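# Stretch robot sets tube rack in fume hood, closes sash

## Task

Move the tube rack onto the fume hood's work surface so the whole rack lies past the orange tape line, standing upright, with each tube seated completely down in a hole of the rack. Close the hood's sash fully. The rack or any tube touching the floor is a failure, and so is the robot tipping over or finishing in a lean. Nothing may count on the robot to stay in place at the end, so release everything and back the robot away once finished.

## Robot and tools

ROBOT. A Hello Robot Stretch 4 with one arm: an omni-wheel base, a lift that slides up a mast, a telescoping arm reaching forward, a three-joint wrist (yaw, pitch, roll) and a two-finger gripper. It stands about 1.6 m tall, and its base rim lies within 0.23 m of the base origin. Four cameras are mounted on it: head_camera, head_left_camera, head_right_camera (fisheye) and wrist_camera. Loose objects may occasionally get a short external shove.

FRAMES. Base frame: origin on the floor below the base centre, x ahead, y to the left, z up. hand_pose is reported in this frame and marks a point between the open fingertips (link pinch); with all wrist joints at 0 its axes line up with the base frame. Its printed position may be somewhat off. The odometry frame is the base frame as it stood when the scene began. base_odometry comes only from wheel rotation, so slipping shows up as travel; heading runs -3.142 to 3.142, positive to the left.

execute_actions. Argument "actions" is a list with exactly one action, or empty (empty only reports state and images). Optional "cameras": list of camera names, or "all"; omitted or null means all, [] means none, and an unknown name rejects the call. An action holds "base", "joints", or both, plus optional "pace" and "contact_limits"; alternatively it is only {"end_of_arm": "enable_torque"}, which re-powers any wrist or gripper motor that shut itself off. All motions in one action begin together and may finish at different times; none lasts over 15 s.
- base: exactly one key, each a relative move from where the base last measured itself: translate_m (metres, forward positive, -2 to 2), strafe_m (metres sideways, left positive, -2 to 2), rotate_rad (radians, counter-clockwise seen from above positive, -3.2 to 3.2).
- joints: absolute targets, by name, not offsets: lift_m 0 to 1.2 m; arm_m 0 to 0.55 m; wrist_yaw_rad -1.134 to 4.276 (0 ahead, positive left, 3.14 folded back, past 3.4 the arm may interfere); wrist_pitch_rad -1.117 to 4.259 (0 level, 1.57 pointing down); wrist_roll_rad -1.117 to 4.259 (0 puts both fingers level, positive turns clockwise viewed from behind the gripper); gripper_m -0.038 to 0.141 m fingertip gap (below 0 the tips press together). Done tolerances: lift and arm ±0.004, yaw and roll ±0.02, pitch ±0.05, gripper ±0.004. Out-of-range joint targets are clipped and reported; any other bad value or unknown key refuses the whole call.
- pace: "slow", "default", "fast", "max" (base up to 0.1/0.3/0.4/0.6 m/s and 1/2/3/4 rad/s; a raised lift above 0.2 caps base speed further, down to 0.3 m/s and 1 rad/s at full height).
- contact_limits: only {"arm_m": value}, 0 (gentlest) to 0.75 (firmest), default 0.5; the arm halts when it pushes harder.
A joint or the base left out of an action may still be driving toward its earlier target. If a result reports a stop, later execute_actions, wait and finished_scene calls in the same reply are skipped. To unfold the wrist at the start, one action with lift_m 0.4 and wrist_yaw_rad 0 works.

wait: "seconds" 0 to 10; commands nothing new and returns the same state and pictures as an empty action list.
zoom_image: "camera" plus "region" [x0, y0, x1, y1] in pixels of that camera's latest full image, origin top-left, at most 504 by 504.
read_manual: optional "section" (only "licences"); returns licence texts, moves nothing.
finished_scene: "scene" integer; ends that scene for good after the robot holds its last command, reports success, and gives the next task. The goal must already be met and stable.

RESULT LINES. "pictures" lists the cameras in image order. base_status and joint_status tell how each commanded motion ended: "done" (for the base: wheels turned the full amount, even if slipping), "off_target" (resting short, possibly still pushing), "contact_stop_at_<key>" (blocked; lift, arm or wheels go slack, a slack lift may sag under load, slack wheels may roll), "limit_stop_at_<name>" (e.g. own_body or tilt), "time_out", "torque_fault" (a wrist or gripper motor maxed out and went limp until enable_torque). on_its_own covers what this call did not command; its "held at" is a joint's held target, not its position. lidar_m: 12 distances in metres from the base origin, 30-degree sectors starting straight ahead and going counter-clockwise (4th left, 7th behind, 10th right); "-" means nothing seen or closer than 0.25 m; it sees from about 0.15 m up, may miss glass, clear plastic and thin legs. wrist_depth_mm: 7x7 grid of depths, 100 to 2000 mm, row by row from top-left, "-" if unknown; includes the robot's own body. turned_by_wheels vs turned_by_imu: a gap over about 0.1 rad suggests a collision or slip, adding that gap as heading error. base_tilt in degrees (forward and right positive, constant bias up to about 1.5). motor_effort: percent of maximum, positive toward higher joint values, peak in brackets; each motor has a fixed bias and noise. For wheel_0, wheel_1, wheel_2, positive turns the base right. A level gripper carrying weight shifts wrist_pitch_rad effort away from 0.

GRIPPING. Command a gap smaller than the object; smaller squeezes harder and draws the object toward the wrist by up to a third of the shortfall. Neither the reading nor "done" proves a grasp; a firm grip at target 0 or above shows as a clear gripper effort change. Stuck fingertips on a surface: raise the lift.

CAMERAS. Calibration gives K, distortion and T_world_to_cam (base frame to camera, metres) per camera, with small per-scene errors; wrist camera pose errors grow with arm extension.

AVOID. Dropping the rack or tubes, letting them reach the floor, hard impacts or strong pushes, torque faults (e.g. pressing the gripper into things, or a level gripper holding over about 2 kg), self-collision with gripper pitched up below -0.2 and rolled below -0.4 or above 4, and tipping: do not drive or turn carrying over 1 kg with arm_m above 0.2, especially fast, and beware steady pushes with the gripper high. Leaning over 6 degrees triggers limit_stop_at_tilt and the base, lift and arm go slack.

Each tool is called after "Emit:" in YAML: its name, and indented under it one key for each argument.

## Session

Emit:
execute_actions:
  actions: []

Scene clock: 0.00 s.
base_odometry: x=+0.000 y=+0.000 heading=+0.000 (m, m, rad; odometry frame)
turned_by_wheels: +0.000 (rad since the last result)
turned_by_imu: +0.000 (rad since the last result)
base_tilt: forward=-0.8 right=+0.8 (deg)
lidar_m: 2.71 1.51 1.51 1.35 1.13 1.14 1.28 1.97 1.99 2.78 1.75 1.72
base_status: not commanded
joint_positions: lift_m=+0.133 arm_m=-0.001 wrist_yaw_rad=+3.149 wrist_pitch_rad=+0.020 wrist_roll_rad=-0.006 gripper_m=+0.057
joint_status: not commanded
motor_effort: lift_m=+19 arm_m=-1 wrist_yaw_rad=+1 wrist_pitch_rad=-5 wrist_roll_rad=-1 gripper_m=-1 wheel_0=+0 wheel_1=+0 wheel_2=+0 (%)
hand_pose: x=-0.1189 y=+0.0854 z=+0.3054 quat_wxyz=(-0.004, -0.010, -0.003, +1.000) (m; base frame)
wrist_depth_mm: - 142 1863 1618 1308 1138 1008 / - 121 153 1576 1336 1118 991 / - 116 145 1618 1308 1118 991 / - 131 183 1576 1308 1118 976 / 138 - 1921 1576 1308 1118 976 / 1281 1430 1205 1464 1182 1078 976 / 842 842 798 917 809 946 904
pictures: head_camera, head_left_camera, head_right_camera, wrist_camera
camera_calibration (this result's frames):
wrist_camera: T_world_to_cam=[[0.035612, 0.999223, 0.0168769, -0.0940625], [-0.0269674, 0.0178423, -0.999477, 0.366569], [-0.999002, 0.0351383, 0.0275819, 0.0971155], [0, 0, 0, 1]] pos_world=[0.110254, 0.0840365, 0.365286]
Images, in order (width x height): head_camera 420x560, head_left_camera 420x672, head_right_camera 420x672, wrist_camera 616x392.

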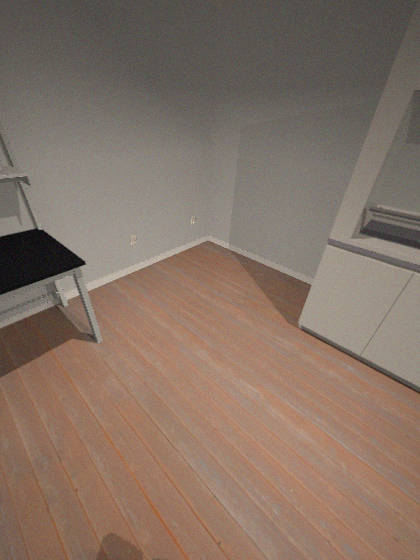

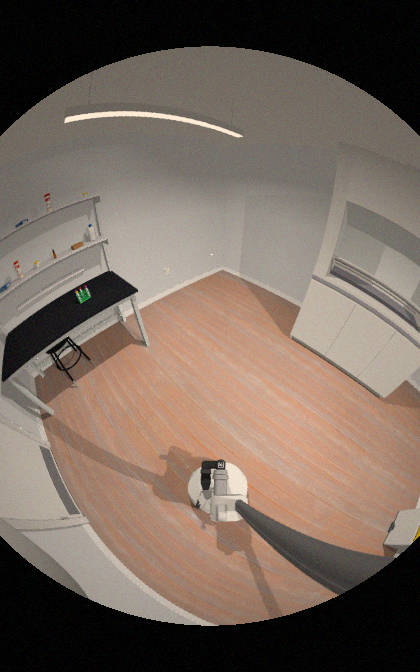

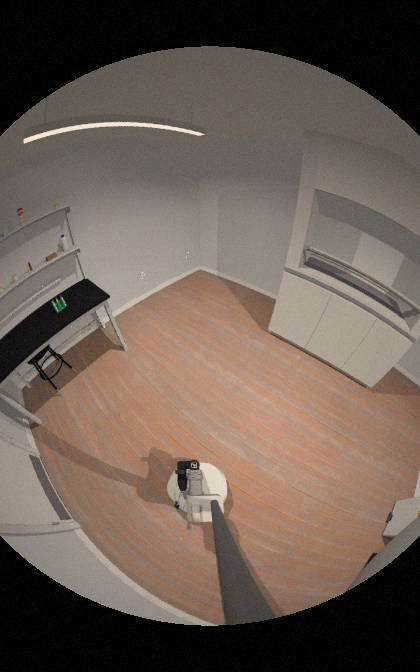

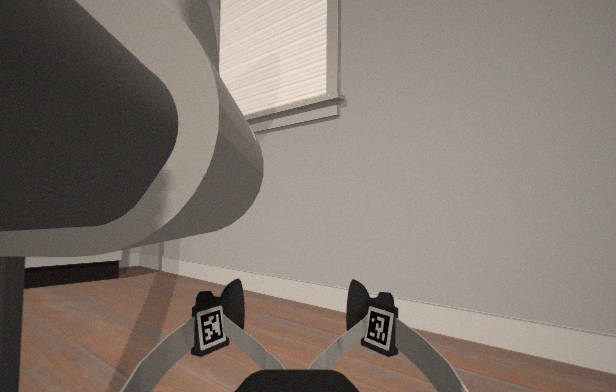

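Emit:
execute_actions:
  actions:
    - {"base":{"rotate_rad":-0.75},"joints":{"lift_m":0.82,"wrist_yaw_rad":0,"gripper_m":0,"wrist_pitch_rad":0}}
  cameras: []

Emit:
execute_actions:
  actions:
    - {"base":{"translate_m":1.0},"pace":"fast"}
  cameras: ["head_camera","wrist_camera"]

Scene clock: 8.10 s.
base_odometry: x=+0.000 y=+0.000 heading=-0.750 (m, m, rad; odometry frame)
turned_by_wheels: -0.750 (rad since the last result)
turned_by_imu: -0.746 (rad since the last result)
base_tilt: forward=-0.6 right=+0.6 (deg)
lidar_m: 1.72 2.72 1.59 1.50 1.56 1.15 1.13 1.18 1.60 1.99 2.11 1.81
base_status: done
joint_positions: lift_m=+0.820 arm_m=-0.001 wrist_yaw_rad=+0.000 wrist_pitch_rad=+0.003 wrist_roll_rad=-0.006 gripper_m=+0.000
joint_status: all done
motor_effort: lift_m=+22(21) arm_m=+0(0) wrist_yaw_rad=+0(5) wrist_pitch_rad=-6(7) wrist_roll_rad=-1(0) gripper_m=-7(8) wheel_0=+2(9) wheel_1=+1(5) wheel_2=+2(4) (%)
hand_pose: x=+0.4587 y=-0.0874 z=+0.9973 quat_wxyz=(+1.000, -0.003, +0.001, +0.000) (m; base frame)
wrist_depth_mm: - - 1576 1576 1576 1618 - / - - 1576 - - 1708 - / - - 1808 - - 1808 - / - - 1618 - - 1661 - / - - 1499 1499 1537 1537 - / - - 1464 207 1537 1537 - / - - 185 186 180 1499 -
pictures: none
No camera images: the call's "cameras" was empty. Leave "cameras" out to get every camera's image.

Scene clock: 12.03 s.
base_odometry: x=+0.732 y=-0.681 heading=-0.749 (m, m, rad; odometry frame)
turned_by_wheels: +0.000 (rad since the last result)
turned_by_imu: -0.002 (rad since the last result)
base_tilt: forward=-0.6 right=+0.8 (deg)
lidar_m: 0.73 0.77 2.27 2.03 1.63 2.17 2.14 2.21 2.11 2.05 1.08 0.78
base_status: done
joint_positions: lift_m=+0.820 arm_m=-0.001 wrist_yaw_rad=+0.000 wrist_pitch_rad=+0.002 wrist_roll_rad=-0.006 gripper_m=+0.000
joint_status: not commanded
motor_effort: lift_m=+21(22) arm_m=-1(1) wrist_yaw_rad=+0(0) wrist_pitch_rad=-6(6) wrist_roll_rad=+0(1) gripper_m=-2(1) wheel_0=+2(8) wheel_1=+1(6) wheel_2=+3(11) (%)
hand_pose: x=+0.4587 y=-0.0874 z=+0.9974 quat_wxyz=(+1.000, -0.003, +0.001, +0.000) (m; base frame)
wrist_depth_mm: 580 878 1205 1205 1205 1255 1205 / 574 878 1182 1205 1205 1205 1205 / 554 603 597 609 1205 1205 1118 / 609 891 1160 1182 1205 1182 1205 / 609 831 1160 1160 1182 1205 1205 / 508 512 517 207 525 530 535 / 504 508 185 186 180 525 525
pictures: head_camera, wrist_camera
camera_calibration (this result's frames):
wrist_camera: T_world_to_cam=[[-0.0427903, -0.998954, 0.0161414, -0.0915801], [0.0440778, -0.0180281, -0.998865, 1.04052], [0.998111, -0.0420302, 0.0448031, -0.278902], [0, 0, 0, 1]] pos_world=[0.228593, -0.084448, 1.05331]
Images, in order (width x height): head_camera 420x560, wrist_camera 616x392.

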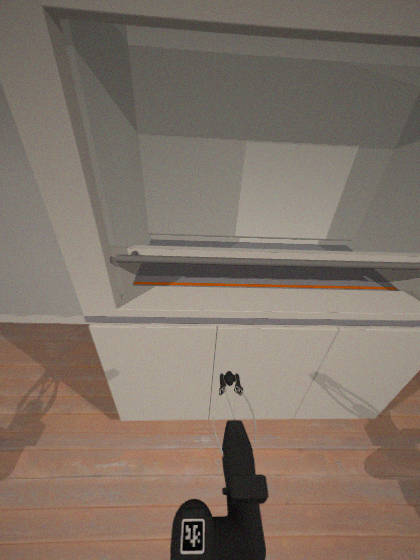

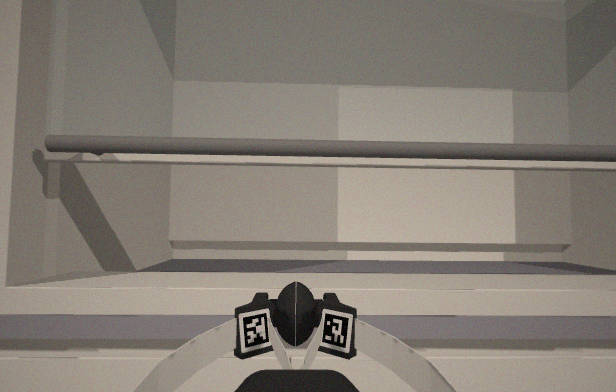

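Emit:
execute_actions:
  actions:
    - {"base":{"rotate_rad":0.075},"joints":{"lift_m":0.92,"wrist_pitch_rad":0.13}}
  cameras: []

Emit:
execute_actions:
  actions:
    - {"base":{"strafe_m":-0.2},"joints":{"arm_m":0.35}}
  cameras: ["wrist_camera"]

Scene clock: 19.67 s.
base_odometry: x=+0.732 y=-0.681 heading=-0.674 (m, m, rad; odometry frame)
turned_by_wheels: +0.075 (rad since the last result)
turned_by_imu: +0.072 (rad since the last result)
base_tilt: forward=-0.9 right=+0.7 (deg)
lidar_m: 0.73 0.79 2.33 1.61 1.61 2.14 2.15 2.28 2.07 2.04 1.01 0.72
base_status: done
joint_positions: lift_m=+0.920 arm_m=-0.001 wrist_yaw_rad=+0.000 wrist_pitch_rad=+0.132 wrist_roll_rad=-0.006 gripper_m=+0.000
joint_status: all done
motor_effort: lift_m=+22(23) arm_m=-1(1) wrist_yaw_rad=+0(0) wrist_pitch_rad=-5(6) wrist_roll_rad=-1(1) gripper_m=-3(9) wheel_0=-1(7) wheel_1=-1(4) wheel_2=+0(11) (%)
hand_pose: x=+0.4562 y=-0.0874 z=+1.0600 quat_wxyz=(+0.998, -0.003, +0.066, +0.000) (m; base frame)
wrist_depth_mm: 517 715 1138 1138 1118 1118 1118 / 525 715 1138 1138 1138 1138 1118 / 530 634 1078 1138 1138 1138 1118 / 535 723 1182 1160 1138 1138 1160 / 539 683 1025 1025 1042 1078 1078 / 544 544 535 206 530 525 535 / 554 544 185 186 180 525 521
pictures: none
No camera images: the call's "cameras" was empty. Leave "cameras" out to get every camera's image.

Scene clock: 21.83 s.
base_odometry: x=+0.607 y=-0.837 heading=-0.674 (m, m, rad; odometry frame)
turned_by_wheels: +0.000 (rad since the last result)
turned_by_imu: -0.002 (rad since the last result)
base_tilt: forward=-0.7 right=+0.8 (deg)
lidar_m: 0.73 0.77 2.44 1.82 1.84 2.19 2.16 2.29 1.88 1.87 1.00 0.74
base_status: done
joint_positions: lift_m=+0.920 arm_m=+0.349 wrist_yaw_rad=+0.000 wrist_pitch_rad=+0.132 wrist_roll_rad=-0.006 gripper_m=+0.000
joint_status: all done
motor_effort: lift_m=+22(21) arm_m=+7(6) wrist_yaw_rad=+0(2) wrist_pitch_rad=-5(5) wrist_roll_rad=+0(0) gripper_m=-7(7) wheel_0=-2(7) wheel_1=-1(11) wheel_2=+0(5) (%)
hand_pose: x=+0.8056 y=-0.0874 z=+1.0600 quat_wxyz=(+0.998, -0.003, +0.066, +0.000) (m; base frame)
wrist_depth_mm: 732 798 788 778 778 768 759 / 732 809 788 788 778 778 778 / 179 177 176 174 171 170 169 / 741 820 809 809 798 788 788 / 741 866 831 820 798 820 831 / 591 597 603 207 615 621 627 / 427 427 185 186 180 442 442
pictures: wrist_camera
camera_calibration (this result's frames):
wrist_camera: T_world_to_cam=[[-0.0403256, -0.998954, 0.021555, -0.085465], [-0.0855491, -0.0180415, -0.996171, 1.18933], [0.995518, -0.0420152, -0.0847321, -0.488588], [0, 0, 0, 1]] pos_world=[0.584697, -0.0844464, 1.14521]
Images, in order (width x height): wrist_camera 616x392.

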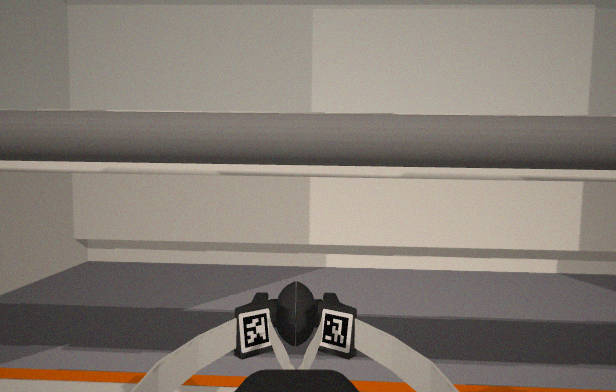

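Bar front x=.76, z≈1.157.

Emit:
execute_actions:
  actions:
    - {"joints":{"arm_m":0.497,"lift_m":0.94},"contact_limits":{"arm_m":0.15}}
  cameras: []

Emit:
execute_actions:
  actions:
    - {"joints":{"lift_m":1.03},"pace":"slow"}
  cameras: []

Scene clock: 28.80 s.
base_odometry: x=+0.607 y=-0.837 heading=-0.674 (m, m, rad; odometry frame)
turned_by_wheels: +0.000 (rad since the last result)
turned_by_imu: -0.002 (rad since the last result)
base_tilt: forward=-0.6 right=+0.6 (deg)
lidar_m: 0.73 0.78 2.41 1.81 1.82 2.22 2.15 2.28 1.85 1.88 1.01 0.75
base_status: not commanded
joint_positions: lift_m=+0.940 arm_m=+0.496 wrist_yaw_rad=+0.000 wrist_pitch_rad=+0.132 wrist_roll_rad=-0.006 gripper_m=+0.000
joint_status: all done
motor_effort: lift_m=+22(23) arm_m=+7(6) wrist_yaw_rad=+1(0) wrist_pitch_rad=-5(5) wrist_roll_rad=+0(0) gripper_m=-4(4) wheel_0=-2(2) wheel_1=-1(1) wheel_2=+0(1) (%)
contact_limits: arm_m 0.15
hand_pose: x=+0.9526 y=-0.0874 z=+1.0799 quat_wxyz=(+0.998, -0.003, +0.066, +0.000) (m; base frame)
wrist_depth_mm: 654 654 647 640 627 627 621 / 654 654 654 640 634 627 627 / - - - - - - - / - - - - - - - / - - - - - - - / - - - - - - - / 452 439 424 148 427 452 455
pictures: none
No camera images: the call's "cameras" was empty. Leave "cameras" out to get every camera's image.

Scene clock: 29.97 s.
base_odometry: x=+0.607 y=-0.837 heading=-0.674 (m, m, rad; odometry frame)
turned_by_wheels: +0.000 (rad since the last result)
turned_by_imu: +0.000 (rad since the last result)
base_tilt: forward=-0.7 right=+0.6 (deg)
lidar_m: 0.71 0.78 2.44 1.81 1.84 2.21 2.16 2.28 1.84 1.87 1.01 0.75
base_status: not commanded
joint_positions: lift_m=+0.977 arm_m=+0.496 wrist_yaw_rad=-0.001 wrist_pitch_rad=+0.135 wrist_roll_rad=-0.006 gripper_m=+0.000
joint_status: lift_m contact_stop (moved +0.037 of +0.090)
on_its_own: lift_m is slack since a contact_stop (your +1.030 is given up)
motor_effort: lift_m=+19(37) arm_m=+7(7) wrist_yaw_rad=+5(12) wrist_pitch_rad=-13(70) wrist_roll_rad=+1(1) gripper_m=-4(3) wheel_0=-2(2) wheel_1=-1(0) wheel_2=+0(1) (%)
hand_pose: x=+0.9525 y=-0.0878 z=+1.1159 quat_wxyz=(+0.998, -0.003, +0.067, +0.000) (m; base frame)
wrist_depth_mm: 654 647 640 640 634 634 621 / 661 661 647 647 640 634 627 / 668 668 654 647 640 640 634 / - 668 661 654 654 647 640 / - - - - - - - / - - - - - - - / - - - - - - -
pictures: none
No camera images: the call's "cameras" was empty. Leave "cameras" out to get every camera's image.

Emit:
execute_actions:
  actions:
    - {"joints":{"lift_m":0.975,"wrist_pitch_rad":-0.25},"pace":"slow"}
  cameras: []

Emit:
execute_actions:
  actions:
    - {"joints":{"wrist_pitch_rad":0.3,"arm_m":0,"gripper_m":0.14}}
  cameras: ["head_camera"]

Emit:
execute_actions:
  actions:
    - {"base":{"rotate_rad":1.58}}
  cameras: []

Emit:
execute_actions:
  actions:
    - {"base":{"strafe_m":0.9},"pace":"fast"}
  cameras: []

Emit:
execute_actions:
  actions:
    - {"base":{"translate_m":0.85},"pace":"fast"}
  cameras: ["head_camera","wrist_camera"]

Scene clock: 43.87 s.
base_odometry: x=+0.607 y=-0.838 heading=-0.674 (m, m, rad; odometry frame)
turned_by_wheels: +0.000 (rad since the last result)
turned_by_imu: +0.000 (rad since the last result)
base_tilt: forward=-0.5 right=+0.8 (deg)
lidar_m: 0.71 0.78 2.45 1.77 1.83 2.21 2.16 2.29 1.87 1.86 0.98 0.74
base_status: not commanded
joint_positions: lift_m=+0.975 arm_m=+0.496 wrist_yaw_rad=+0.000 wrist_pitch_rad=-0.245 wrist_roll_rad=-0.006 gripper_m=+0.000
joint_status: all done
motor_effort: lift_m=+23(35) arm_m=+4(6) wrist_yaw_rad=+0(13) wrist_pitch_rad=-15(94) wrist_roll_rad=+0(2) gripper_m=-6(0) wheel_0=-2(3) wheel_1=+0(1) wheel_2=+1(5) (%)
hand_pose: x=+0.9470 y=-0.0874 z=+1.2227 quat_wxyz=(+0.993, -0.003, -0.122, +0.000) (m; base frame)
wrist_depth_mm: 732 842 831 820 820 798 809 / 732 798 778 788 778 768 759 / 732 768 750 750 732 732 723 / 732 723 715 723 707 707 699 / - - - - - - - / - - - - - - - / - - - - - - -
pictures: none
No camera images: the call's "cameras" was empty. Leave "cameras" out to get every camera's image.

Scene clock: 46.40 s.
base_odometry: x=+0.607 y=-0.838 heading=-0.674 (m, m, rad; odometry frame)
turned_by_wheels: +0.000 (rad since the last result)
turned_by_imu: -0.001 (rad since the last result)
base_tilt: forward=-0.7 right=+0.7 (deg)
lidar_m: 0.73 0.77 2.46 1.81 1.82 2.23 2.15 2.29 1.88 1.88 0.97 0.74
base_status: not commanded
joint_positions: lift_m=+0.975 arm_m=+0.001 wrist_yaw_rad=+0.000 wrist_pitch_rad=+0.302 wrist_roll_rad=-0.006 gripper_m=+0.140
joint_status: all done
motor_effort: lift_m=+21(23) arm_m=-7(8) wrist_yaw_rad=+1(0) wrist_pitch_rad=-5(8) wrist_roll_rad=+1(1) gripper_m=+1(9) wheel_0=-2(2) wheel_1=+0(0) wheel_2=+1(1) (%)
hand_pose: x=+0.4476 y=-0.0875 z=+1.0671 quat_wxyz=(+0.989, -0.003, +0.151, +0.000) (m; base frame)
wrist_depth_mm: 750 1060 1078 1042 1060 1042 1042 / 559 976 1098 1078 539 535 530 / 768 1118 1138 1138 1118 1118 1078 / 768 976 1098 1118 1160 1138 1060 / 585 597 603 609 615 627 634 / 574 211 554 549 539 530 530 / 597 585 574 160 564 559 554
pictures: head_camera
Images, in order (width x height): head_camera 420x560.

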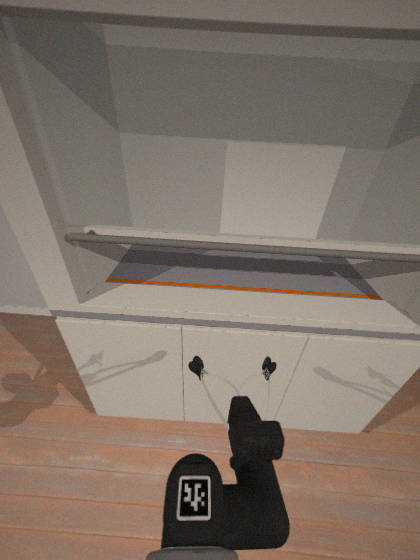

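Scene clock: 48.63 s.
base_odometry: x=+0.607 y=-0.837 heading=+0.905 (m, m, rad; odometry frame)
turned_by_wheels: +1.580 (rad since the last result)
turned_by_imu: +1.565 (rad since the last result)
base_tilt: forward=-0.6 right=+0.6 (deg)
lidar_m: 1.79 1.82 2.20 2.16 2.28 1.87 1.89 0.98 0.75 0.73 0.78 2.46
base_status: done
joint_positions: lift_m=+0.975 arm_m=+0.001 wrist_yaw_rad=+0.000 wrist_pitch_rad=+0.302 wrist_roll_rad=-0.006 gripper_m=+0.140
joint_status: not commanded
motor_effort: lift_m=+21(21) arm_m=-7(7) wrist_yaw_rad=+0(0) wrist_pitch_rad=-5(6) wrist_roll_rad=+1(0) gripper_m=+2(0) wheel_0=-4(7) wheel_1=-2(5) wheel_2=+0(8) (%)
hand_pose: x=+0.4476 y=-0.0874 z=+1.0671 quat_wxyz=(+0.989, -0.003, +0.151, +0.001) (m; base frame)
wrist_depth_mm: - - - - - - - / - - - - - - - / - - - - - - - / 1708 1708 - - - - - / - - - - - - - / - 211 - - - - - / 1756 1661 1661 160 1708 1756 1808
pictures: none
No camera images: the call's "cameras" was empty. Leave "cameras" out to get every camera's image.

Scene clock: 52.40 s.
base_odometry: x=-0.100 y=-0.282 heading=+0.905 (m, m, rad; odometry frame)
turned_by_wheels: +0.000 (rad since the last result)
turned_by_imu: +0.002 (rad since the last result)
base_tilt: forward=-0.6 right=+0.7 (deg)
lidar_m: 1.78 1.65 1.27 1.25 1.33 1.73 1.74 2.32 1.66 1.63 1.74 1.82
base_status: done
joint_positions: lift_m=+0.975 arm_m=+0.001 wrist_yaw_rad=+0.000 wrist_pitch_rad=+0.302 wrist_roll_rad=-0.006 gripper_m=+0.140
joint_status: not commanded
motor_effort: lift_m=+21(21) arm_m=-7(7) wrist_yaw_rad=+1(1) wrist_pitch_rad=-5(6) wrist_roll_rad=+1(1) gripper_m=+1(0) wheel_0=-1(9) wheel_1=-1(11) wheel_2=+0(0) (%)
hand_pose: x=+0.4476 y=-0.0874 z=+1.0672 quat_wxyz=(+0.989, -0.003, +0.151, +0.000) (m; base frame)
wrist_depth_mm: 1708 - - - - - - / 1708 - - - - - - / 1708 - - - - - - / 1708 1921 1756 1808 - - - / 1756 - - - - - - / 1756 211 - - - - - / 1618 1661 1708 160 1756 1756 1808
pictures: none
No camera images: the call's "cameras" was empty. Leave "cameras" out to get every camera's image.

Scene clock: 56.20 s.
base_odometry: x=+0.424 y=+0.387 heading=+0.905 (m, m, rad; odometry frame)
turned_by_wheels: +0.000 (rad since the last result)
turned_by_imu: -0.002 (rad since the last result)
base_tilt: forward=-0.6 right=+0.8 (deg)
lidar_m: 0.93 0.99 1.18 1.15 1.27 1.78 2.60 2.27 1.69 1.70 2.25 0.96
base_status: done
joint_positions: lift_m=+0.975 arm_m=+0.001 wrist_yaw_rad=+0.000 wrist_pitch_rad=+0.302 wrist_roll_rad=-0.006 gripper_m=+0.140
joint_status: not commanded
motor_effort: lift_m=+21(21) arm_m=-7(7) wrist_yaw_rad=+0(1) wrist_pitch_rad=-5(5) wrist_roll_rad=+1(1) gripper_m=-1(1) wheel_0=+2(6) wheel_1=+1(8) wheel_2=+0(8) (%)
hand_pose: x=+0.4475 y=-0.0874 z=+1.0672 quat_wxyz=(+0.989, -0.003, +0.151, +0.001) (m; base frame)
wrist_depth_mm: 1430 1397 1397 1366 1336 1308 1308 / 1430 1464 1430 1397 1366 1336 1336 / 1499 1499 1499 1464 1430 1397 1397 / 1537 1537 1537 1499 1499 1464 1430 / 1060 1078 1098 1060 1138 1499 1499 / 854 212 820 820 778 788 1537 / 1618 1576 1618 159 1576 831 1618
pictures: head_camera, wrist_camera
camera_calibration (this result's frames):
wrist_camera: T_world_to_cam=[[-0.0360302, -0.998947, 0.0284114, -0.10931], [-0.252971, -0.0183871, -0.967299, 1.20996], [0.966803, -0.0420393, -0.252042, 0.0598877], [0, 0, 0, 1]] pos_world=[0.244248, -0.0844297, 1.1886]
Images, in order (width x height): head_camera 420x560, wrist_camera 616x392.

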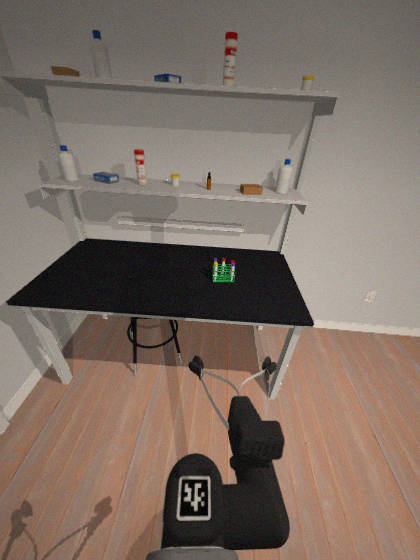

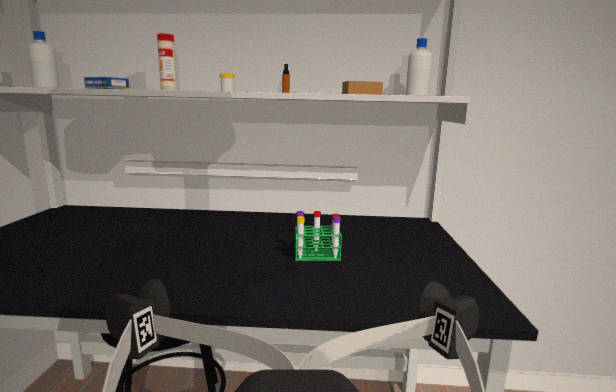

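Emit:
execute_actions:
  actions:
    - {"base":{"rotate_rad":-0.053},"joints":{"lift_m":0.655,"wrist_pitch_rad":0}}
  cameras: []

Emit:
execute_actions:
  actions:
    - {"base":{"translate_m":0.4},"joints":{"arm_m":0.18}}
  cameras: ["head_camera","wrist_camera"]

Scene clock: 65.97 s.
base_odometry: x=+0.424 y=+0.387 heading=+0.853 (m, m, rad; odometry frame)
turned_by_wheels: -0.053 (rad since the last result)
turned_by_imu: -0.054 (rad since the last result)
base_tilt: forward=-0.5 right=+0.6 (deg)
lidar_m: 0.92 0.96 1.20 1.16 1.24 1.78 2.58 2.40 1.72 1.69 2.35 0.96
base_status: done
joint_positions: lift_m=+0.655 arm_m=+0.001 wrist_yaw_rad=+0.000 wrist_pitch_rad=+0.003 wrist_roll_rad=-0.006 gripper_m=+0.140
joint_status: all done
motor_effort: lift_m=+16(21) arm_m=-7(7) wrist_yaw_rad=+1(0) wrist_pitch_rad=-5(11) wrist_roll_rad=+1(1) gripper_m=+2(3) wheel_0=+3(3) wheel_1=+2(3) wheel_2=+1(7) (%)
hand_pose: x=+0.4606 y=-0.0874 z=+0.8327 quat_wxyz=(+1.000, -0.003, +0.001, +0.000) (m; base frame)
wrist_depth_mm: 1499 1537 1537 1537 1537 1537 1537 / 1537 1537 1499 1499 1499 1499 1537 / 1397 1499 1499 1499 1499 1464 1499 / 1499 1499 1499 1464 1464 1464 1464 / 1308 1397 1397 1098 1464 1464 1464 / 732 211 723 723 699 723 1464 / 1336 917 1464 160 1464 741 1430
pictures: none
No camera images: the call's "cameras" was empty. Leave "cameras" out to get every camera's image.

Scene clock: 68.77 s.
base_odometry: x=+0.687 y=+0.688 heading=+0.853 (m, m, rad; odometry frame)
turned_by_wheels: +0.000 (rad since the last result)
turned_by_imu: -0.001 (rad since the last result)
base_tilt: forward=-0.5 right=+0.7 (deg)
lidar_m: 0.53 0.54 0.79 1.12 1.22 1.72 2.99 2.38 1.82 2.33 1.81 0.55
base_status: done
joint_positions: lift_m=+0.655 arm_m=+0.179 wrist_yaw_rad=+0.000 wrist_pitch_rad=+0.002 wrist_roll_rad=-0.006 gripper_m=+0.140
joint_status: all done
motor_effort: lift_m=+17(17) arm_m=+7(9) wrist_yaw_rad=+0(2) wrist_pitch_rad=-5(7) wrist_roll_rad=+0(0) gripper_m=-5(3) wheel_0=+3(6) wheel_1=+1(3) wheel_2=-1(9) (%)
hand_pose: x=+0.6382 y=-0.0874 z=+0.8327 quat_wxyz=(+1.000, -0.003, +0.001, +0.000) (m; base frame)
wrist_depth_mm: 668 668 668 661 654 654 931 / 904 891 891 878 866 798 917 / 931 917 917 931 917 917 904 / 917 917 917 904 904 904 904 / 917 904 904 484 904 904 904 / 517 211 469 462 480 492 559 / 324 301 304 160 310 310 338
pictures: head_camera, wrist_camera
camera_calibration (this result's frames):
wrist_camera: T_world_to_cam=[[-0.0428152, -0.998948, 0.0164284, -0.0814715], [0.0442666, -0.0183241, -0.998852, 0.868002], [0.998102, -0.0420388, 0.0450046, -0.450836], [0, 0, 0, 1]] pos_world=[0.408068, -0.084433, 0.888633]
Images, in order (width x height): head_camera 420x560, wrist_camera 616x392.

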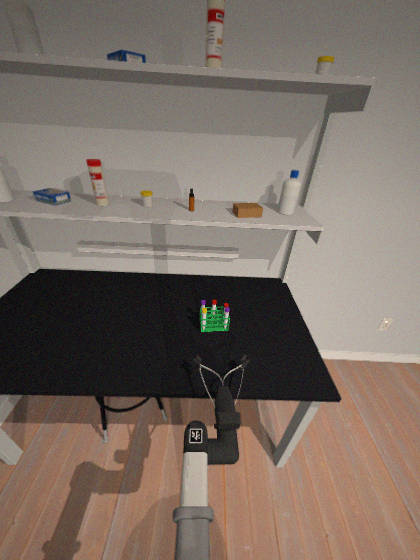

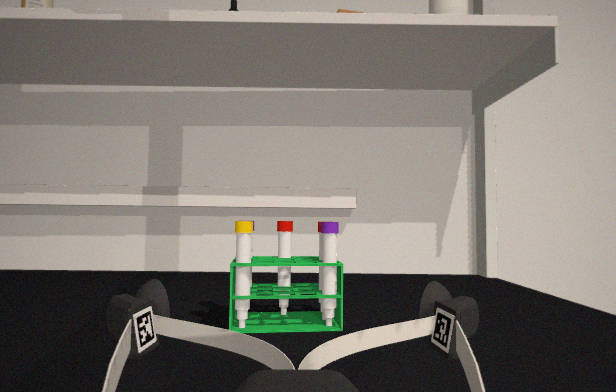

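Emit:
execute_actions:
  actions:
    - {"base":{"strafe_m":0.009},"joints":{"lift_m":0.632,"arm_m":0.33,"gripper_m":0.141}}
  cameras: ["wrist_camera"]

Scene clock: 74.03 s.
base_odometry: x=+0.681 y=+0.694 heading=+0.853 (m, m, rad; odometry frame)
turned_by_wheels: +0.000 (rad since the last result)
turned_by_imu: -0.002 (rad since the last result)
base_tilt: forward=-0.7 right=+0.9 (deg)
lidar_m: 0.52 0.56 0.78 1.11 1.20 1.72 2.98 2.38 1.78 2.33 1.81 0.57
base_status: done
joint_positions: lift_m=+0.632 arm_m=+0.329 wrist_yaw_rad=+0.000 wrist_pitch_rad=+0.002 wrist_roll_rad=-0.006 gripper_m=+0.141
joint_status: all done
motor_effort: lift_m=+16(15) arm_m=+7(7) wrist_yaw_rad=+1(2) wrist_pitch_rad=-5(5) wrist_roll_rad=+0(1) gripper_m=+0(0) wheel_0=-3(11) wheel_1=+2(6) wheel_2=+0(1) (%)
hand_pose: x=+0.7881 y=-0.0874 z=+0.8098 quat_wxyz=(+1.000, -0.003, +0.001, +0.000) (m; base frame)
wrist_depth_mm: 676 668 668 661 654 661 615 / 788 778 778 788 768 768 778 / 778 778 778 768 768 768 768 / 768 759 707 707 768 759 759 / 768 768 699 342 768 750 741 / 427 209 278 338 287 402 455 / 266 248 250 160 254 255 277
pictures: wrist_camera
camera_calibration (this result's frames):
wrist_camera: T_world_to_cam=[[-0.0428138, -0.998948, 0.0164219, -0.0746691], [0.0443152, -0.0183195, -0.99885, 0.838435], [0.9981, -0.0420368, 0.0450529, -0.599529], [0, 0, 0, 1]] pos_world=[0.558037, -0.0844331, 0.865707]
Images, in order (width x height): wrist_camera 616x392.

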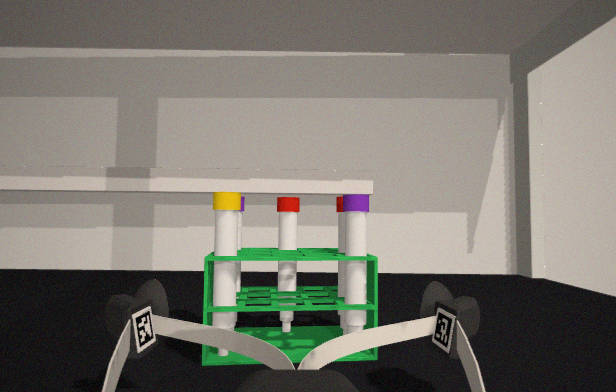

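Emit:
execute_actions:
  actions:
    - {"joints":{"arm_m":0.405},"pace":"slow"}
  cameras: ["wrist_camera"]

Emit:
execute_actions:
  actions:
    - {"joints":{"gripper_m":0.07}}
  cameras: []

Emit:
execute_actions:
  actions:
    - {"joints":{"lift_m":0.7},"pace":"slow"}
  cameras: ["wrist_camera"]

Scene clock: 82.87 s.
base_odometry: x=+0.681 y=+0.694 heading=+0.853 (m, m, rad; odometry frame)
turned_by_wheels: +0.000 (rad since the last result)
turned_by_imu: -0.002 (rad since the last result)
base_tilt: forward=-0.7 right=+0.7 (deg)
lidar_m: 0.53 0.57 0.79 1.12 1.20 1.76 2.97 2.38 1.79 2.31 1.81 0.56
base_status: not commanded
joint_positions: lift_m=+0.632 arm_m=+0.404 wrist_yaw_rad=+0.000 wrist_pitch_rad=+0.002 wrist_roll_rad=-0.006 gripper_m=+0.141
joint_status: all done
motor_effort: lift_m=+16(16) arm_m=+7(8) wrist_yaw_rad=+1(0) wrist_pitch_rad=-5(5) wrist_roll_rad=+0(0) gripper_m=+1(1) wheel_0=-3(3) wheel_1=+1(1) wheel_2=+0(0) (%)
hand_pose: x=+0.8631 y=-0.0874 z=+0.8098 quat_wxyz=(+1.000, -0.003, +0.001, +0.000) (m; base frame)
wrist_depth_mm: 683 668 668 661 661 654 615 / 707 707 707 707 699 699 699 / 699 699 699 699 691 699 691 / 691 691 627 634 691 691 683 / 691 691 249 267 676 676 654 / 427 205 220 276 215 404 459 / 266 233 202 160 230 256 277
pictures: wrist_camera
camera_calibration (this result's frames):
wrist_camera: T_world_to_cam=[[-0.0429435, -0.998943, 0.0164216, -0.0713849], [0.0443164, -0.0183252, -0.998849, 0.835112], [0.998094, -0.0421663, 0.0450565, -0.67435], [0, 0, 0, 1]] pos_world=[0.63299, -0.0844407, 0.865708]
Images, in order (width x height): wrist_camera 616x392.

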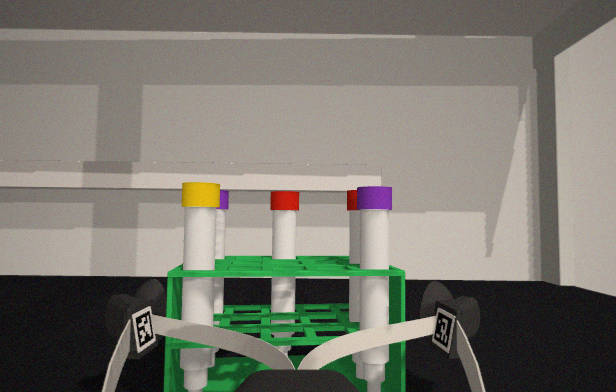

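Scene clock: 84.60 s.
base_odometry: x=+0.681 y=+0.694 heading=+0.853 (m, m, rad; odometry frame)
turned_by_wheels: +0.000 (rad since the last result)
turned_by_imu: -0.001 (rad since the last result)
base_tilt: forward=-0.6 right=+0.8 (deg)
lidar_m: 0.53 0.55 0.78 1.11 1.19 1.76 3.00 2.39 1.80 2.32 1.82 0.55
base_status: not commanded
joint_positions: lift_m=+0.632 arm_m=+0.404 wrist_yaw_rad=+0.000 wrist_pitch_rad=+0.002 wrist_roll_rad=-0.006 gripper_m=+0.071
joint_status: all done
motor_effort: lift_m=+16(16) arm_m=+7(7) wrist_yaw_rad=+0(0) wrist_pitch_rad=-4(5) wrist_roll_rad=+0(0) gripper_m=-26(24) wheel_0=-3(3) wheel_1=+1(2) wheel_2=+0(0) (%)
hand_pose: x=+0.8631 y=-0.0874 z=+0.8099 quat_wxyz=(+1.000, -0.003, +0.001, +0.000) (m; base frame)
wrist_depth_mm: 676 676 668 661 661 661 621 / 707 707 707 707 699 699 691 / 699 707 699 699 691 691 691 / 691 691 627 634 683 683 668 / 691 691 205 246 244 683 661 / 427 205 239 353 205 455 459 / 248 180 180 197 189 184 278
pictures: none
No camera images: the call's "cameras" was empty. Leave "cameras" out to get every camera's image.

Scene clock: 86.07 s.
base_odometry: x=+0.681 y=+0.694 heading=+0.853 (m, m, rad; odometry frame)
turned_by_wheels: +0.000 (rad since the last result)
turned_by_imu: -0.001 (rad since the last result)
base_tilt: forward=-0.7 right=+0.7 (deg)
lidar_m: 0.52 0.56 0.79 1.09 1.18 1.76 2.97 2.39 1.80 2.35 1.81 0.54
base_status: not commanded
joint_positions: lift_m=+0.700 arm_m=+0.404 wrist_yaw_rad=+0.000 wrist_pitch_rad=+0.004 wrist_roll_rad=-0.006 gripper_m=+0.071
joint_status: all done
motor_effort: lift_m=+22(23) arm_m=+7(7) wrist_yaw_rad=+1(1) wrist_pitch_rad=-9(9) wrist_roll_rad=+1(0) gripper_m=-24(22) wheel_0=-3(3) wheel_1=+1(1) wheel_2=+0(0) (%)
hand_pose: x=+0.8631 y=-0.0874 z=+0.8769 quat_wxyz=(+1.000, -0.003, +0.002, +0.000) (m; base frame)
wrist_depth_mm: 544 539 539 535 530 530 530 / 707 707 707 699 699 699 640 / 707 699 699 699 691 691 691 / 699 699 621 691 683 683 668 / 691 683 238 247 246 683 661 / 683 205 239 574 205 676 647 / 402 180 180 198 189 185 452
pictures: wrist_camera
camera_calibration (this result's frames):
wrist_camera: T_world_to_cam=[[-0.0429055, -0.998943, 0.0164766, -0.0725621], [0.0430371, -0.0183245, -0.998905, 0.903314], [0.998152, -0.0421495, 0.0437778, -0.676331], [0, 0, 0, 1]] pos_world=[0.633092, -0.0844397, 0.933129]
Images, in order (width x height): wrist_camera 616x392.

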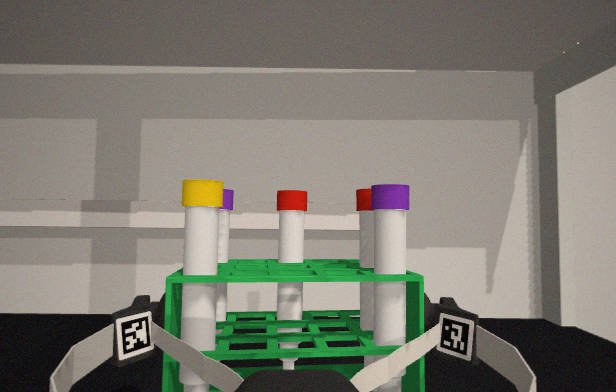

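Emit:
execute_actions:
  actions:
    - {"base":{"translate_m":-1.25},"joints":{"arm_m":0,"lift_m":0.865}}
  cameras: []

Emit:
execute_actions:
  actions:
    - {"base":{"rotate_rad":-1.57},"pace":"slow"}
  cameras: []

Emit:
execute_actions:
  actions:
    - {"base":{"translate_m":1.0}}
  cameras: ["head_camera","wrist_camera"]

Scene clock: 96.77 s.
base_odometry: x=-0.142 y=-0.247 heading=+0.852 (m, m, rad; odometry frame)
turned_by_wheels: +0.000 (rad since the last result)
turned_by_imu: -0.004 (rad since the last result)
base_tilt: forward=-0.8 right=+0.6 (deg)
lidar_m: 0.44 1.65 1.25 1.20 1.26 1.77 1.71 1.82 1.76 1.68 1.76 1.86
base_status: done
joint_positions: lift_m=+0.865 arm_m=+0.001 wrist_yaw_rad=+0.000 wrist_pitch_rad=+0.004 wrist_roll_rad=-0.006 gripper_m=+0.071
joint_status: all done
motor_effort: lift_m=+21(23) arm_m=-7(8) wrist_yaw_rad=+0(1) wrist_pitch_rad=-10(10) wrist_roll_rad=+1(1) gripper_m=-27(28) wheel_0=-3(7) wheel_1=-1(5) wheel_2=-1(10) (%)
hand_pose: x=+0.4606 y=-0.0874 z=+1.0419 quat_wxyz=(+1.000, -0.003, +0.002, +0.000) (m; base frame)
wrist_depth_mm: 1808 - - - - - - / 1808 - - - - - - / 1863 - - - - - - / 1808 - - - - - - / 1808 - 238 246 247 - - / 1661 205 240 1537 205 - - / 1576 180 180 198 189 184 -
pictures: none
No camera images: the call's "cameras" was empty. Leave "cameras" out to get every camera's image.

Scene clock: 99.63 s.
base_odometry: x=-0.142 y=-0.247 heading=-0.717 (m, m, rad; odometry frame)
turned_by_wheels: -1.570 (rad since the last result)
turned_by_imu: -1.558 (rad since the last result)
base_tilt: forward=-0.7 right=+0.6 (deg)
lidar_m: 0.42 1.74 1.85 1.80 1.63 1.22 1.20 1.24 1.76 1.69 1.84 1.72
base_status: done
joint_positions: lift_m=+0.865 arm_m=+0.001 wrist_yaw_rad=+0.000 wrist_pitch_rad=+0.004 wrist_roll_rad=-0.006 gripper_m=+0.071
joint_status: not commanded
motor_effort: lift_m=+21(21) arm_m=-7(7) wrist_yaw_rad=+1(0) wrist_pitch_rad=-10(10) wrist_roll_rad=+1(0) gripper_m=-28(24) wheel_0=+2(5) wheel_1=+2(4) wheel_2=+2(7) (%)
hand_pose: x=+0.4606 y=-0.0875 z=+1.0419 quat_wxyz=(+1.000, -0.003, +0.002, +0.000) (m; base frame)
wrist_depth_mm: - 1499 1499 1499 1499 1499 - / - 1576 - - - 1576 - / - 1618 - - - 1576 - / - 1576 1921 - 1537 1576 - / - 1499 238 246 247 1430 - / - 205 240 1430 205 1430 - / - 180 180 197 189 184 -
pictures: none
No camera images: the call's "cameras" was empty. Leave "cameras" out to get every camera's image.

Scene clock: 104.43 s.
base_odometry: x=+0.612 y=-0.904 heading=-0.717 (m, m, rad; odometry frame)
turned_by_wheels: +0.000 (rad since the last result)
turned_by_imu: -0.003 (rad since the last result)
base_tilt: forward=-0.7 right=+0.7 (deg)
lidar_m: 0.42 0.71 2.29 1.90 1.89 2.29 2.21 2.31 1.85 1.81 0.96 0.72
base_status: done
joint_positions: lift_m=+0.865 arm_m=+0.001 wrist_yaw_rad=+0.000 wrist_pitch_rad=+0.004 wrist_roll_rad=-0.006 gripper_m=+0.071
joint_status: not commanded
motor_effort: lift_m=+21(21) arm_m=-7(7) wrist_yaw_rad=+1(1) wrist_pitch_rad=-9(10) wrist_roll_rad=+0(1) gripper_m=-25(29) wheel_0=+3(8) wheel_1=+2(6) wheel_2=+0(10) (%)
hand_pose: x=+0.4606 y=-0.0874 z=+1.0419 quat_wxyz=(+1.000, -0.003, +0.002, +0.000) (m; base frame)
wrist_depth_mm: 891 1160 1138 1138 1138 1138 960 / 878 1138 1098 1138 1118 1160 960 / 539 535 535 539 539 539 691 / 891 1118 1118 1098 1098 1118 946 / 891 1118 236 248 247 1118 931 / 574 205 240 480 205 759 768 / 449 180 180 198 189 185 452
pictures: head_camera, wrist_camera
camera_calibration (this result's frames):
wrist_camera: T_world_to_cam=[[-0.0427945, -0.998948, 0.0164904, -0.092585], [0.0428239, -0.0183244, -0.998915, 1.08555], [0.998166, -0.0420418, 0.043563, -0.28157], [0, 0, 0, 1]] pos_world=[0.230604, -0.0844332, 1.09817]
Images, in order (width x height): head_camera 420x560, wrist_camera 616x392.

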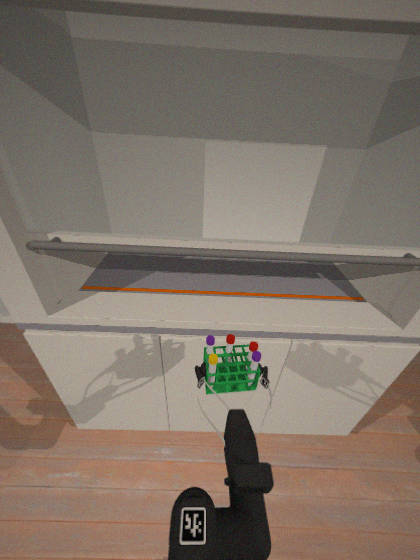

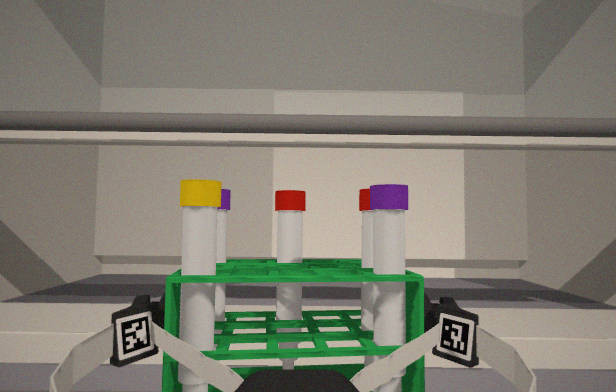

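Emit:
execute_actions:
  actions:
    - {"base":{"translate_m":0.22},"joints":{"arm_m":0.545},"contact_limits":{"arm_m":0.15},"pace":"slow"}
  cameras: []

Emit:
execute_actions:
  actions:
    - {"joints":{"lift_m":0.815},"pace":"slow"}
  cameras: ["wrist_camera"]

Scene clock: 115.43 s.
base_odometry: x=+0.778 y=-1.049 heading=-0.717 (m, m, rad; odometry frame)
turned_by_wheels: +0.000 (rad since the last result)
turned_by_imu: -0.004 (rad since the last result)
base_tilt: forward=-0.8 right=+0.5 (deg)
lidar_m: 0.45 0.47 0.69 2.54 1.94 2.49 2.42 2.41 1.89 2.20 0.67 0.49
base_status: done
joint_positions: lift_m=+0.865 arm_m=+0.544 wrist_yaw_rad=+0.000 wrist_pitch_rad=+0.004 wrist_roll_rad=-0.006 gripper_m=+0.071
joint_status: all done
motor_effort: lift_m=+21(21) arm_m=+7(8) wrist_yaw_rad=+1(1) wrist_pitch_rad=-10(9) wrist_roll_rad=+0(1) gripper_m=-22(26) wheel_0=+2(7) wheel_1=+2(5) wheel_2=-2(6) (%)
contact_limits: arm_m 0.15
hand_pose: x=+1.0031 y=-0.0874 z=+1.0419 quat_wxyz=(+1.000, -0.003, +0.002, +0.000) (m; base frame)
wrist_depth_mm: 357 359 359 359 359 362 357 / 355 355 355 355 357 355 357 / 353 351 353 353 353 353 353 / 349 351 349 351 349 349 351 / 347 347 237 247 248 349 347 / 345 206 240 343 205 345 345 / 387 180 180 197 189 184 387
pictures: none
No camera images: the call's "cameras" was empty. Leave "cameras" out to get every camera's image.

Scene clock: 116.73 s.
base_odometry: x=+0.778 y=-1.049 heading=-0.717 (m, m, rad; odometry frame)
turned_by_wheels: +0.000 (rad since the last result)
turned_by_imu: -0.001 (rad since the last result)
base_tilt: forward=-0.6 right=+0.8 (deg)
lidar_m: 0.45 0.48 0.67 2.54 1.94 2.50 2.43 2.39 1.89 2.21 0.66 0.44
base_status: not commanded
joint_positions: lift_m=+0.815 arm_m=+0.544 wrist_yaw_rad=+0.000 wrist_pitch_rad=+0.004 wrist_roll_rad=-0.006 gripper_m=+0.071
joint_status: all done
motor_effort: lift_m=+16(21) arm_m=+7(7) wrist_yaw_rad=+1(0) wrist_pitch_rad=-9(9) wrist_roll_rad=+0(0) gripper_m=-26(24) wheel_0=+2(2) wheel_1=+2(1) wheel_2=-2(2) (%)
hand_pose: x=+1.0031 y=-0.0874 z=+0.9924 quat_wxyz=(+1.000, -0.003, +0.002, +0.000) (m; base frame)
wrist_depth_mm: 357 359 359 359 359 357 359 / 355 355 355 355 357 355 357 / 351 353 353 351 353 353 353 / 349 349 349 349 349 351 351 / 347 345 238 246 247 347 347 / 392 206 239 345 205 389 392 / 297 180 180 197 189 184 332
pictures: wrist_camera
camera_calibration (this result's frames):
wrist_camera: T_world_to_cam=[[-0.0428462, -0.998946, 0.0164904, -0.0685148], [0.0428222, -0.0183266, -0.998915, 1.0128], [0.998164, -0.0420936, 0.0435622, -0.820908], [0, 0, 0, 1]] pos_world=[0.773094, -0.0844362, 1.04859]
Images, in order (width x height): wrist_camera 616x392.

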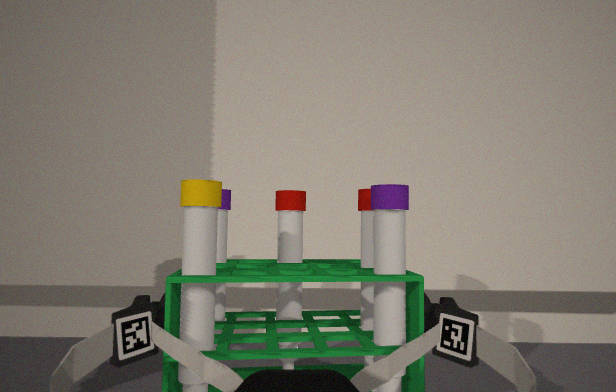

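Emit:
execute_actions:
  actions:
    - {"joints":{"lift_m":0.797},"pace":"slow"}
  cameras: []

Emit:
execute_actions:
  actions:
    - {"joints":{"gripper_m":0.141}}
  cameras: ["wrist_camera"]

Emit:
execute_actions:
  actions:
    - {"joints":{"lift_m":0.855}}
  cameras: []

Emit:
execute_actions:
  actions:
    - {"base":{"translate_m":-0.08},"joints":{"arm_m":0}}
  cameras: ["wrist_camera"]

Emit:
execute_actions:
  actions:
    - {"joints":{"lift_m":1.13,"gripper_m":0,"wrist_yaw_rad":1.6,"wrist_pitch_rad":-0.35}}
  cameras: []

Emit:
execute_actions:
  actions:
    - {"joints":{"arm_m":0.315},"contact_limits":{"arm_m":0.1}}
  cameras: []

Emit:
execute_actions:
  actions:
    - {"joints":{"lift_m":0.85}}
  cameras: []

Scene clock: 128.10 s.
base_odometry: x=+0.778 y=-1.049 heading=-0.717 (m, m, rad; odometry frame)
turned_by_wheels: +0.000 (rad since the last result)
turned_by_imu: -0.002 (rad since the last result)
base_tilt: forward=-0.6 right=+0.8 (deg)
lidar_m: 0.44 0.48 0.70 2.53 1.93 2.50 2.42 2.42 1.89 2.21 0.67 0.47
base_status: not commanded
joint_positions: lift_m=+0.797 arm_m=+0.544 wrist_yaw_rad=+0.000 wrist_pitch_rad=+0.004 wrist_roll_rad=-0.006 gripper_m=+0.071
joint_status: all done
motor_effort: lift_m=+16(17) arm_m=+7(7) wrist_yaw_rad=+0(1) wrist_pitch_rad=-9(9) wrist_roll_rad=+0(0) gripper_m=-23(27) wheel_0=+2(2) wheel_1=+1(1) wheel_2=-1(2) (%)
hand_pose: x=+1.0031 y=-0.0874 z=+0.9743 quat_wxyz=(+1.000, -0.003, +0.002, +0.000) (m; base frame)
wrist_depth_mm: 357 359 359 357 359 362 359 / 357 357 355 355 357 357 357 / 353 353 353 351 353 353 353 / 349 349 349 349 349 349 351 / 347 347 237 247 247 347 349 / 389 206 239 362 205 389 392 / 255 180 181 198 189 184 286
pictures: none
No camera images: the call's "cameras" was empty. Leave "cameras" out to get every camera's image.

Scene clock: 129.83 s.
base_odometry: x=+0.778 y=-1.049 heading=-0.717 (m, m, rad; odometry frame)
turned_by_wheels: +0.000 (rad since the last result)
turned_by_imu: -0.001 (rad since the last result)
base_tilt: forward=-0.6 right=+0.8 (deg)
lidar_m: 0.45 0.48 0.69 2.54 1.92 2.48 2.41 2.38 1.87 2.21 0.65 0.46
base_status: not commanded
joint_positions: lift_m=+0.797 arm_m=+0.544 wrist_yaw_rad=+0.000 wrist_pitch_rad=+0.003 wrist_roll_rad=-0.006 gripper_m=+0.141
joint_status: all done
motor_effort: lift_m=+16(16) arm_m=+7(7) wrist_yaw_rad=+1(0) wrist_pitch_rad=-7(9) wrist_roll_rad=+0(1) gripper_m=+1(29) wheel_0=+2(2) wheel_1=+2(1) wheel_2=-1(1) (%)
hand_pose: x=+1.0031 y=-0.0874 z=+0.9746 quat_wxyz=(+1.000, -0.003, +0.001, +0.000) (m; base frame)
wrist_depth_mm: 359 359 359 359 362 359 359 / 355 357 355 357 357 357 357 / 353 355 353 353 353 353 353 / 349 351 351 351 349 349 351 / 347 347 221 281 347 349 347 / 392 210 254 260 215 392 392 / 277 257 197 160 216 265 289
pictures: wrist_camera
camera_calibration (this result's frames):
wrist_camera: T_world_to_cam=[[-0.0428634, -0.998946, 0.0164461, -0.0681623], [0.0438471, -0.0183263, -0.99887, 0.994044], [0.998118, -0.0420938, 0.0445864, -0.821093], [0, 0, 0, 1]] pos_world=[0.77304, -0.0844362, 1.03065]
Images, in order (width x height): wrist_camera 616x392.

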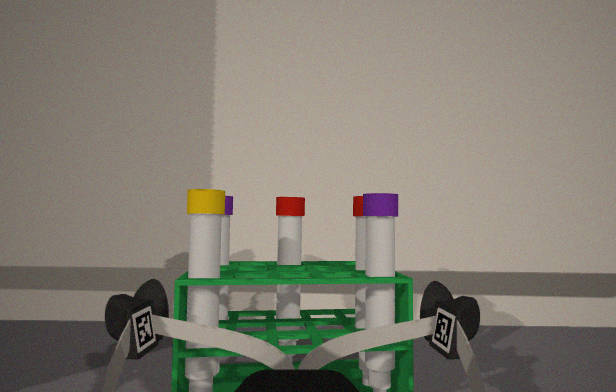

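Scene clock: 131.00 s.
base_odometry: x=+0.778 y=-1.049 heading=-0.717 (m, m, rad; odometry frame)
turned_by_wheels: +0.000 (rad since the last result)
turned_by_imu: +0.000 (rad since the last result)
base_tilt: forward=-0.6 right=+0.8 (deg)
lidar_m: 0.45 0.47 0.67 2.53 1.93 2.52 2.42 2.41 1.89 2.22 0.64 0.49
base_status: not commanded
joint_positions: lift_m=+0.855 arm_m=+0.544 wrist_yaw_rad=+0.000 wrist_pitch_rad=+0.003 wrist_roll_rad=-0.006 gripper_m=+0.141
joint_status: all done
motor_effort: lift_m=+22(20) arm_m=+7(7) wrist_yaw_rad=+1(1) wrist_pitch_rad=-6(6) wrist_roll_rad=+0(0) gripper_m=+1(2) wheel_0=+2(2) wheel_1=+1(1) wheel_2=-1(2) (%)
hand_pose: x=+1.0031 y=-0.0874 z=+1.0322 quat_wxyz=(+1.000, -0.003, +0.001, +0.000) (m; base frame)
wrist_depth_mm: 359 359 359 359 359 359 359 / 357 355 355 357 355 355 357 / 353 353 353 353 353 353 353 / 351 349 349 351 351 351 351 / 347 347 347 347 347 347 347 / 343 208 343 343 216 343 345 / 384 387 199 160 221 387 389
pictures: none
No camera images: the call's "cameras" was empty. Leave "cameras" out to get every camera's image.

Scene clock: 133.63 s.
base_odometry: x=+0.718 y=-0.996 heading=-0.717 (m, m, rad; odometry frame)
turned_by_wheels: +0.000 (rad since the last result)
turned_by_imu: -0.001 (rad since the last result)
base_tilt: forward=-0.5 right=+0.8 (deg)
lidar_m: 0.53 0.57 0.80 2.38 1.88 2.42 2.34 2.41 1.87 2.21 0.78 0.57
base_status: done
joint_positions: lift_m=+0.855 arm_m=+0.001 wrist_yaw_rad=+0.000 wrist_pitch_rad=+0.002 wrist_roll_rad=-0.006 gripper_m=+0.141
joint_status: all done
motor_effort: lift_m=+22(22) arm_m=-7(8) wrist_yaw_rad=+1(0) wrist_pitch_rad=-6(6) wrist_roll_rad=+0(0) gripper_m=+0(1) wheel_0=-2(8) wheel_1=-1(5) wheel_2=+1(11) (%)
hand_pose: x=+0.4606 y=-0.0875 z=+1.0323 quat_wxyz=(+1.000, -0.003, +0.001, +0.000) (m; base frame)
wrist_depth_mm: 878 991 991 991 991 991 946 / 399 399 399 402 399 399 362 / 878 976 976 976 976 976 931 / 878 976 976 976 976 976 946 / 891 976 960 960 960 976 946 / 691 209 699 715 640 647 741 / 336 317 317 160 322 324 353
pictures: wrist_camera
camera_calibration (this result's frames):
wrist_camera: T_world_to_cam=[[-0.043024, -0.998939, 0.0164341, -0.0923214], [0.0441222, -0.0183331, -0.998858, 1.07527], [0.998099, -0.0422497, 0.0448641, -0.282485], [0, 0, 0, 1]] pos_world=[0.230533, -0.0844453, 1.08823]
Images, in order (width x height): wrist_camera 616x392.

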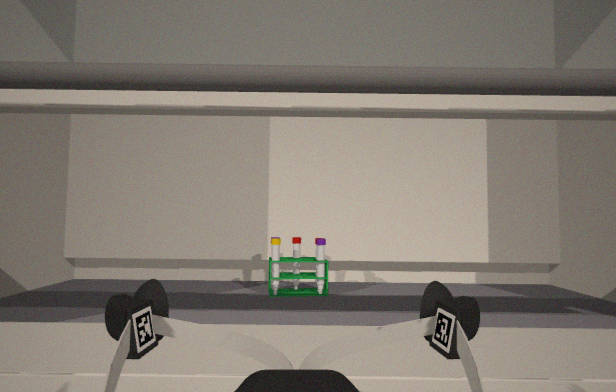

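Scene clock: 136.00 s.
base_odometry: x=+0.718 y=-0.996 heading=-0.717 (m, m, rad; odometry frame)
turned_by_wheels: +0.000 (rad since the last result)
turned_by_imu: -0.001 (rad since the last result)
base_tilt: forward=-0.7 right=+0.7 (deg)
lidar_m: 0.54 0.57 0.80 2.38 1.92 2.43 2.35 2.43 1.84 2.20 0.76 0.57
base_status: not commanded
joint_positions: lift_m=+1.130 arm_m=+0.001 wrist_yaw_rad=+1.600 wrist_pitch_rad=-0.348 wrist_roll_rad=-0.006 gripper_m=+0.000
joint_status: all done
motor_effort: lift_m=+22(22) arm_m=-7(7) wrist_yaw_rad=+2(7) wrist_pitch_rad=-6(11) wrist_roll_rad=+0(0) gripper_m=-3(9) wheel_0=-3(2) wheel_1=-2(2) wheel_2=+1(1) (%)
hand_pose: x=+0.2516 y=+0.2737 z=+1.4063 quat_wxyz=(+0.687, +0.122, -0.123, +0.706) (m; base frame)
wrist_depth_mm: 1281 1281 1308 1308 1308 668 455 / 1576 1537 1576 1576 1537 676 500 / 1863 1921 1808 1863 1983 683 564 / - - - - - - 539 / - - - - - - 508 / - - - 207 - - 477 / - - 185 186 180 - 466
pictures: none
No camera images: the call's "cameras" was empty. Leave "cameras" out to get every camera's image.

Scene clock: 138.07 s.
base_odometry: x=+0.718 y=-0.996 heading=-0.717 (m, m, rad; odometry frame)
turned_by_wheels: +0.000 (rad since the last result)
turned_by_imu: -0.001 (rad since the last result)
base_tilt: forward=-0.5 right=+0.5 (deg)
lidar_m: 0.54 0.58 0.80 2.38 1.91 2.41 2.35 2.41 1.86 2.22 0.77 0.57
base_status: not commanded
joint_positions: lift_m=+1.130 arm_m=+0.314 wrist_yaw_rad=+1.600 wrist_pitch_rad=-0.348 wrist_roll_rad=-0.006 gripper_m=+0.000
joint_status: all done
motor_effort: lift_m=+22(22) arm_m=+7(7) wrist_yaw_rad=+1(2) wrist_pitch_rad=-5(6) wrist_roll_rad=+1(1) gripper_m=-6(4) wheel_0=-3(3) wheel_1=-2(2) wheel_2=+1(1) (%)
contact_limits: arm_m 0.1
hand_pose: x=+0.5641 y=+0.2737 z=+1.4063 quat_wxyz=(+0.687, +0.122, -0.123, +0.706) (m; base frame)
wrist_depth_mm: 1308 1336 1281 436 654 654 647 / 1576 1576 1576 530 609 603 597 / 1921 1756 1863 1756 569 564 554 / - - - - 539 525 521 / - - - - 504 496 492 / - - - 206 473 466 462 / - - 185 186 180 442 439
pictures: none
No camera images: the call's "cameras" was empty. Leave "cameras" out to get every camera's image.

Scene clock: 139.40 s.
base_odometry: x=+0.718 y=-0.996 heading=-0.717 (m, m, rad; odometry frame)
turned_by_wheels: +0.000 (rad since the last result)
turned_by_imu: +0.003 (rad since the last result)
base_tilt: forward=-0.6 right=+0.6 (deg)
lidar_m: 0.54 0.58 0.80 2.37 1.91 2.40 2.33 2.42 1.87 2.22 0.78 0.56
base_status: not commanded
joint_positions: lift_m=+1.057 arm_m=+0.314 wrist_yaw_rad=+1.600 wrist_pitch_rad=-0.348 wrist_roll_rad=-0.006 gripper_m=+0.000
joint_status: lift_m contact_stop (moved -0.072 of -0.280)
on_its_own: lift_m is slack since a contact_stop (your +0.850 is given up)
motor_effort: lift_m=+19(18) arm_m=+5(7) wrist_yaw_rad=+1(3) wrist_pitch_rad=-5(8) wrist_roll_rad=+1(1) gripper_m=-7(4) wheel_0=+0(3) wheel_1=-1(6) wheel_2=-1(7) (%)
hand_pose: x=+0.5644 y=+0.2737 z=+1.3340 quat_wxyz=(+0.687, +0.122, -0.123, +0.706) (m; base frame)
wrist_depth_mm: 1397 1430 1397 530 647 647 640 / 1661 1708 1661 1537 603 591 591 / 1863 1863 - 1921 564 559 554 / - - - - 530 517 517 / - - - - 500 492 488 / - - - 207 469 462 459 / - - 185 186 180 433 433
pictures: none
No camera images: the call's "cameras" was empty. Leave "cameras" out to get every camera's image.


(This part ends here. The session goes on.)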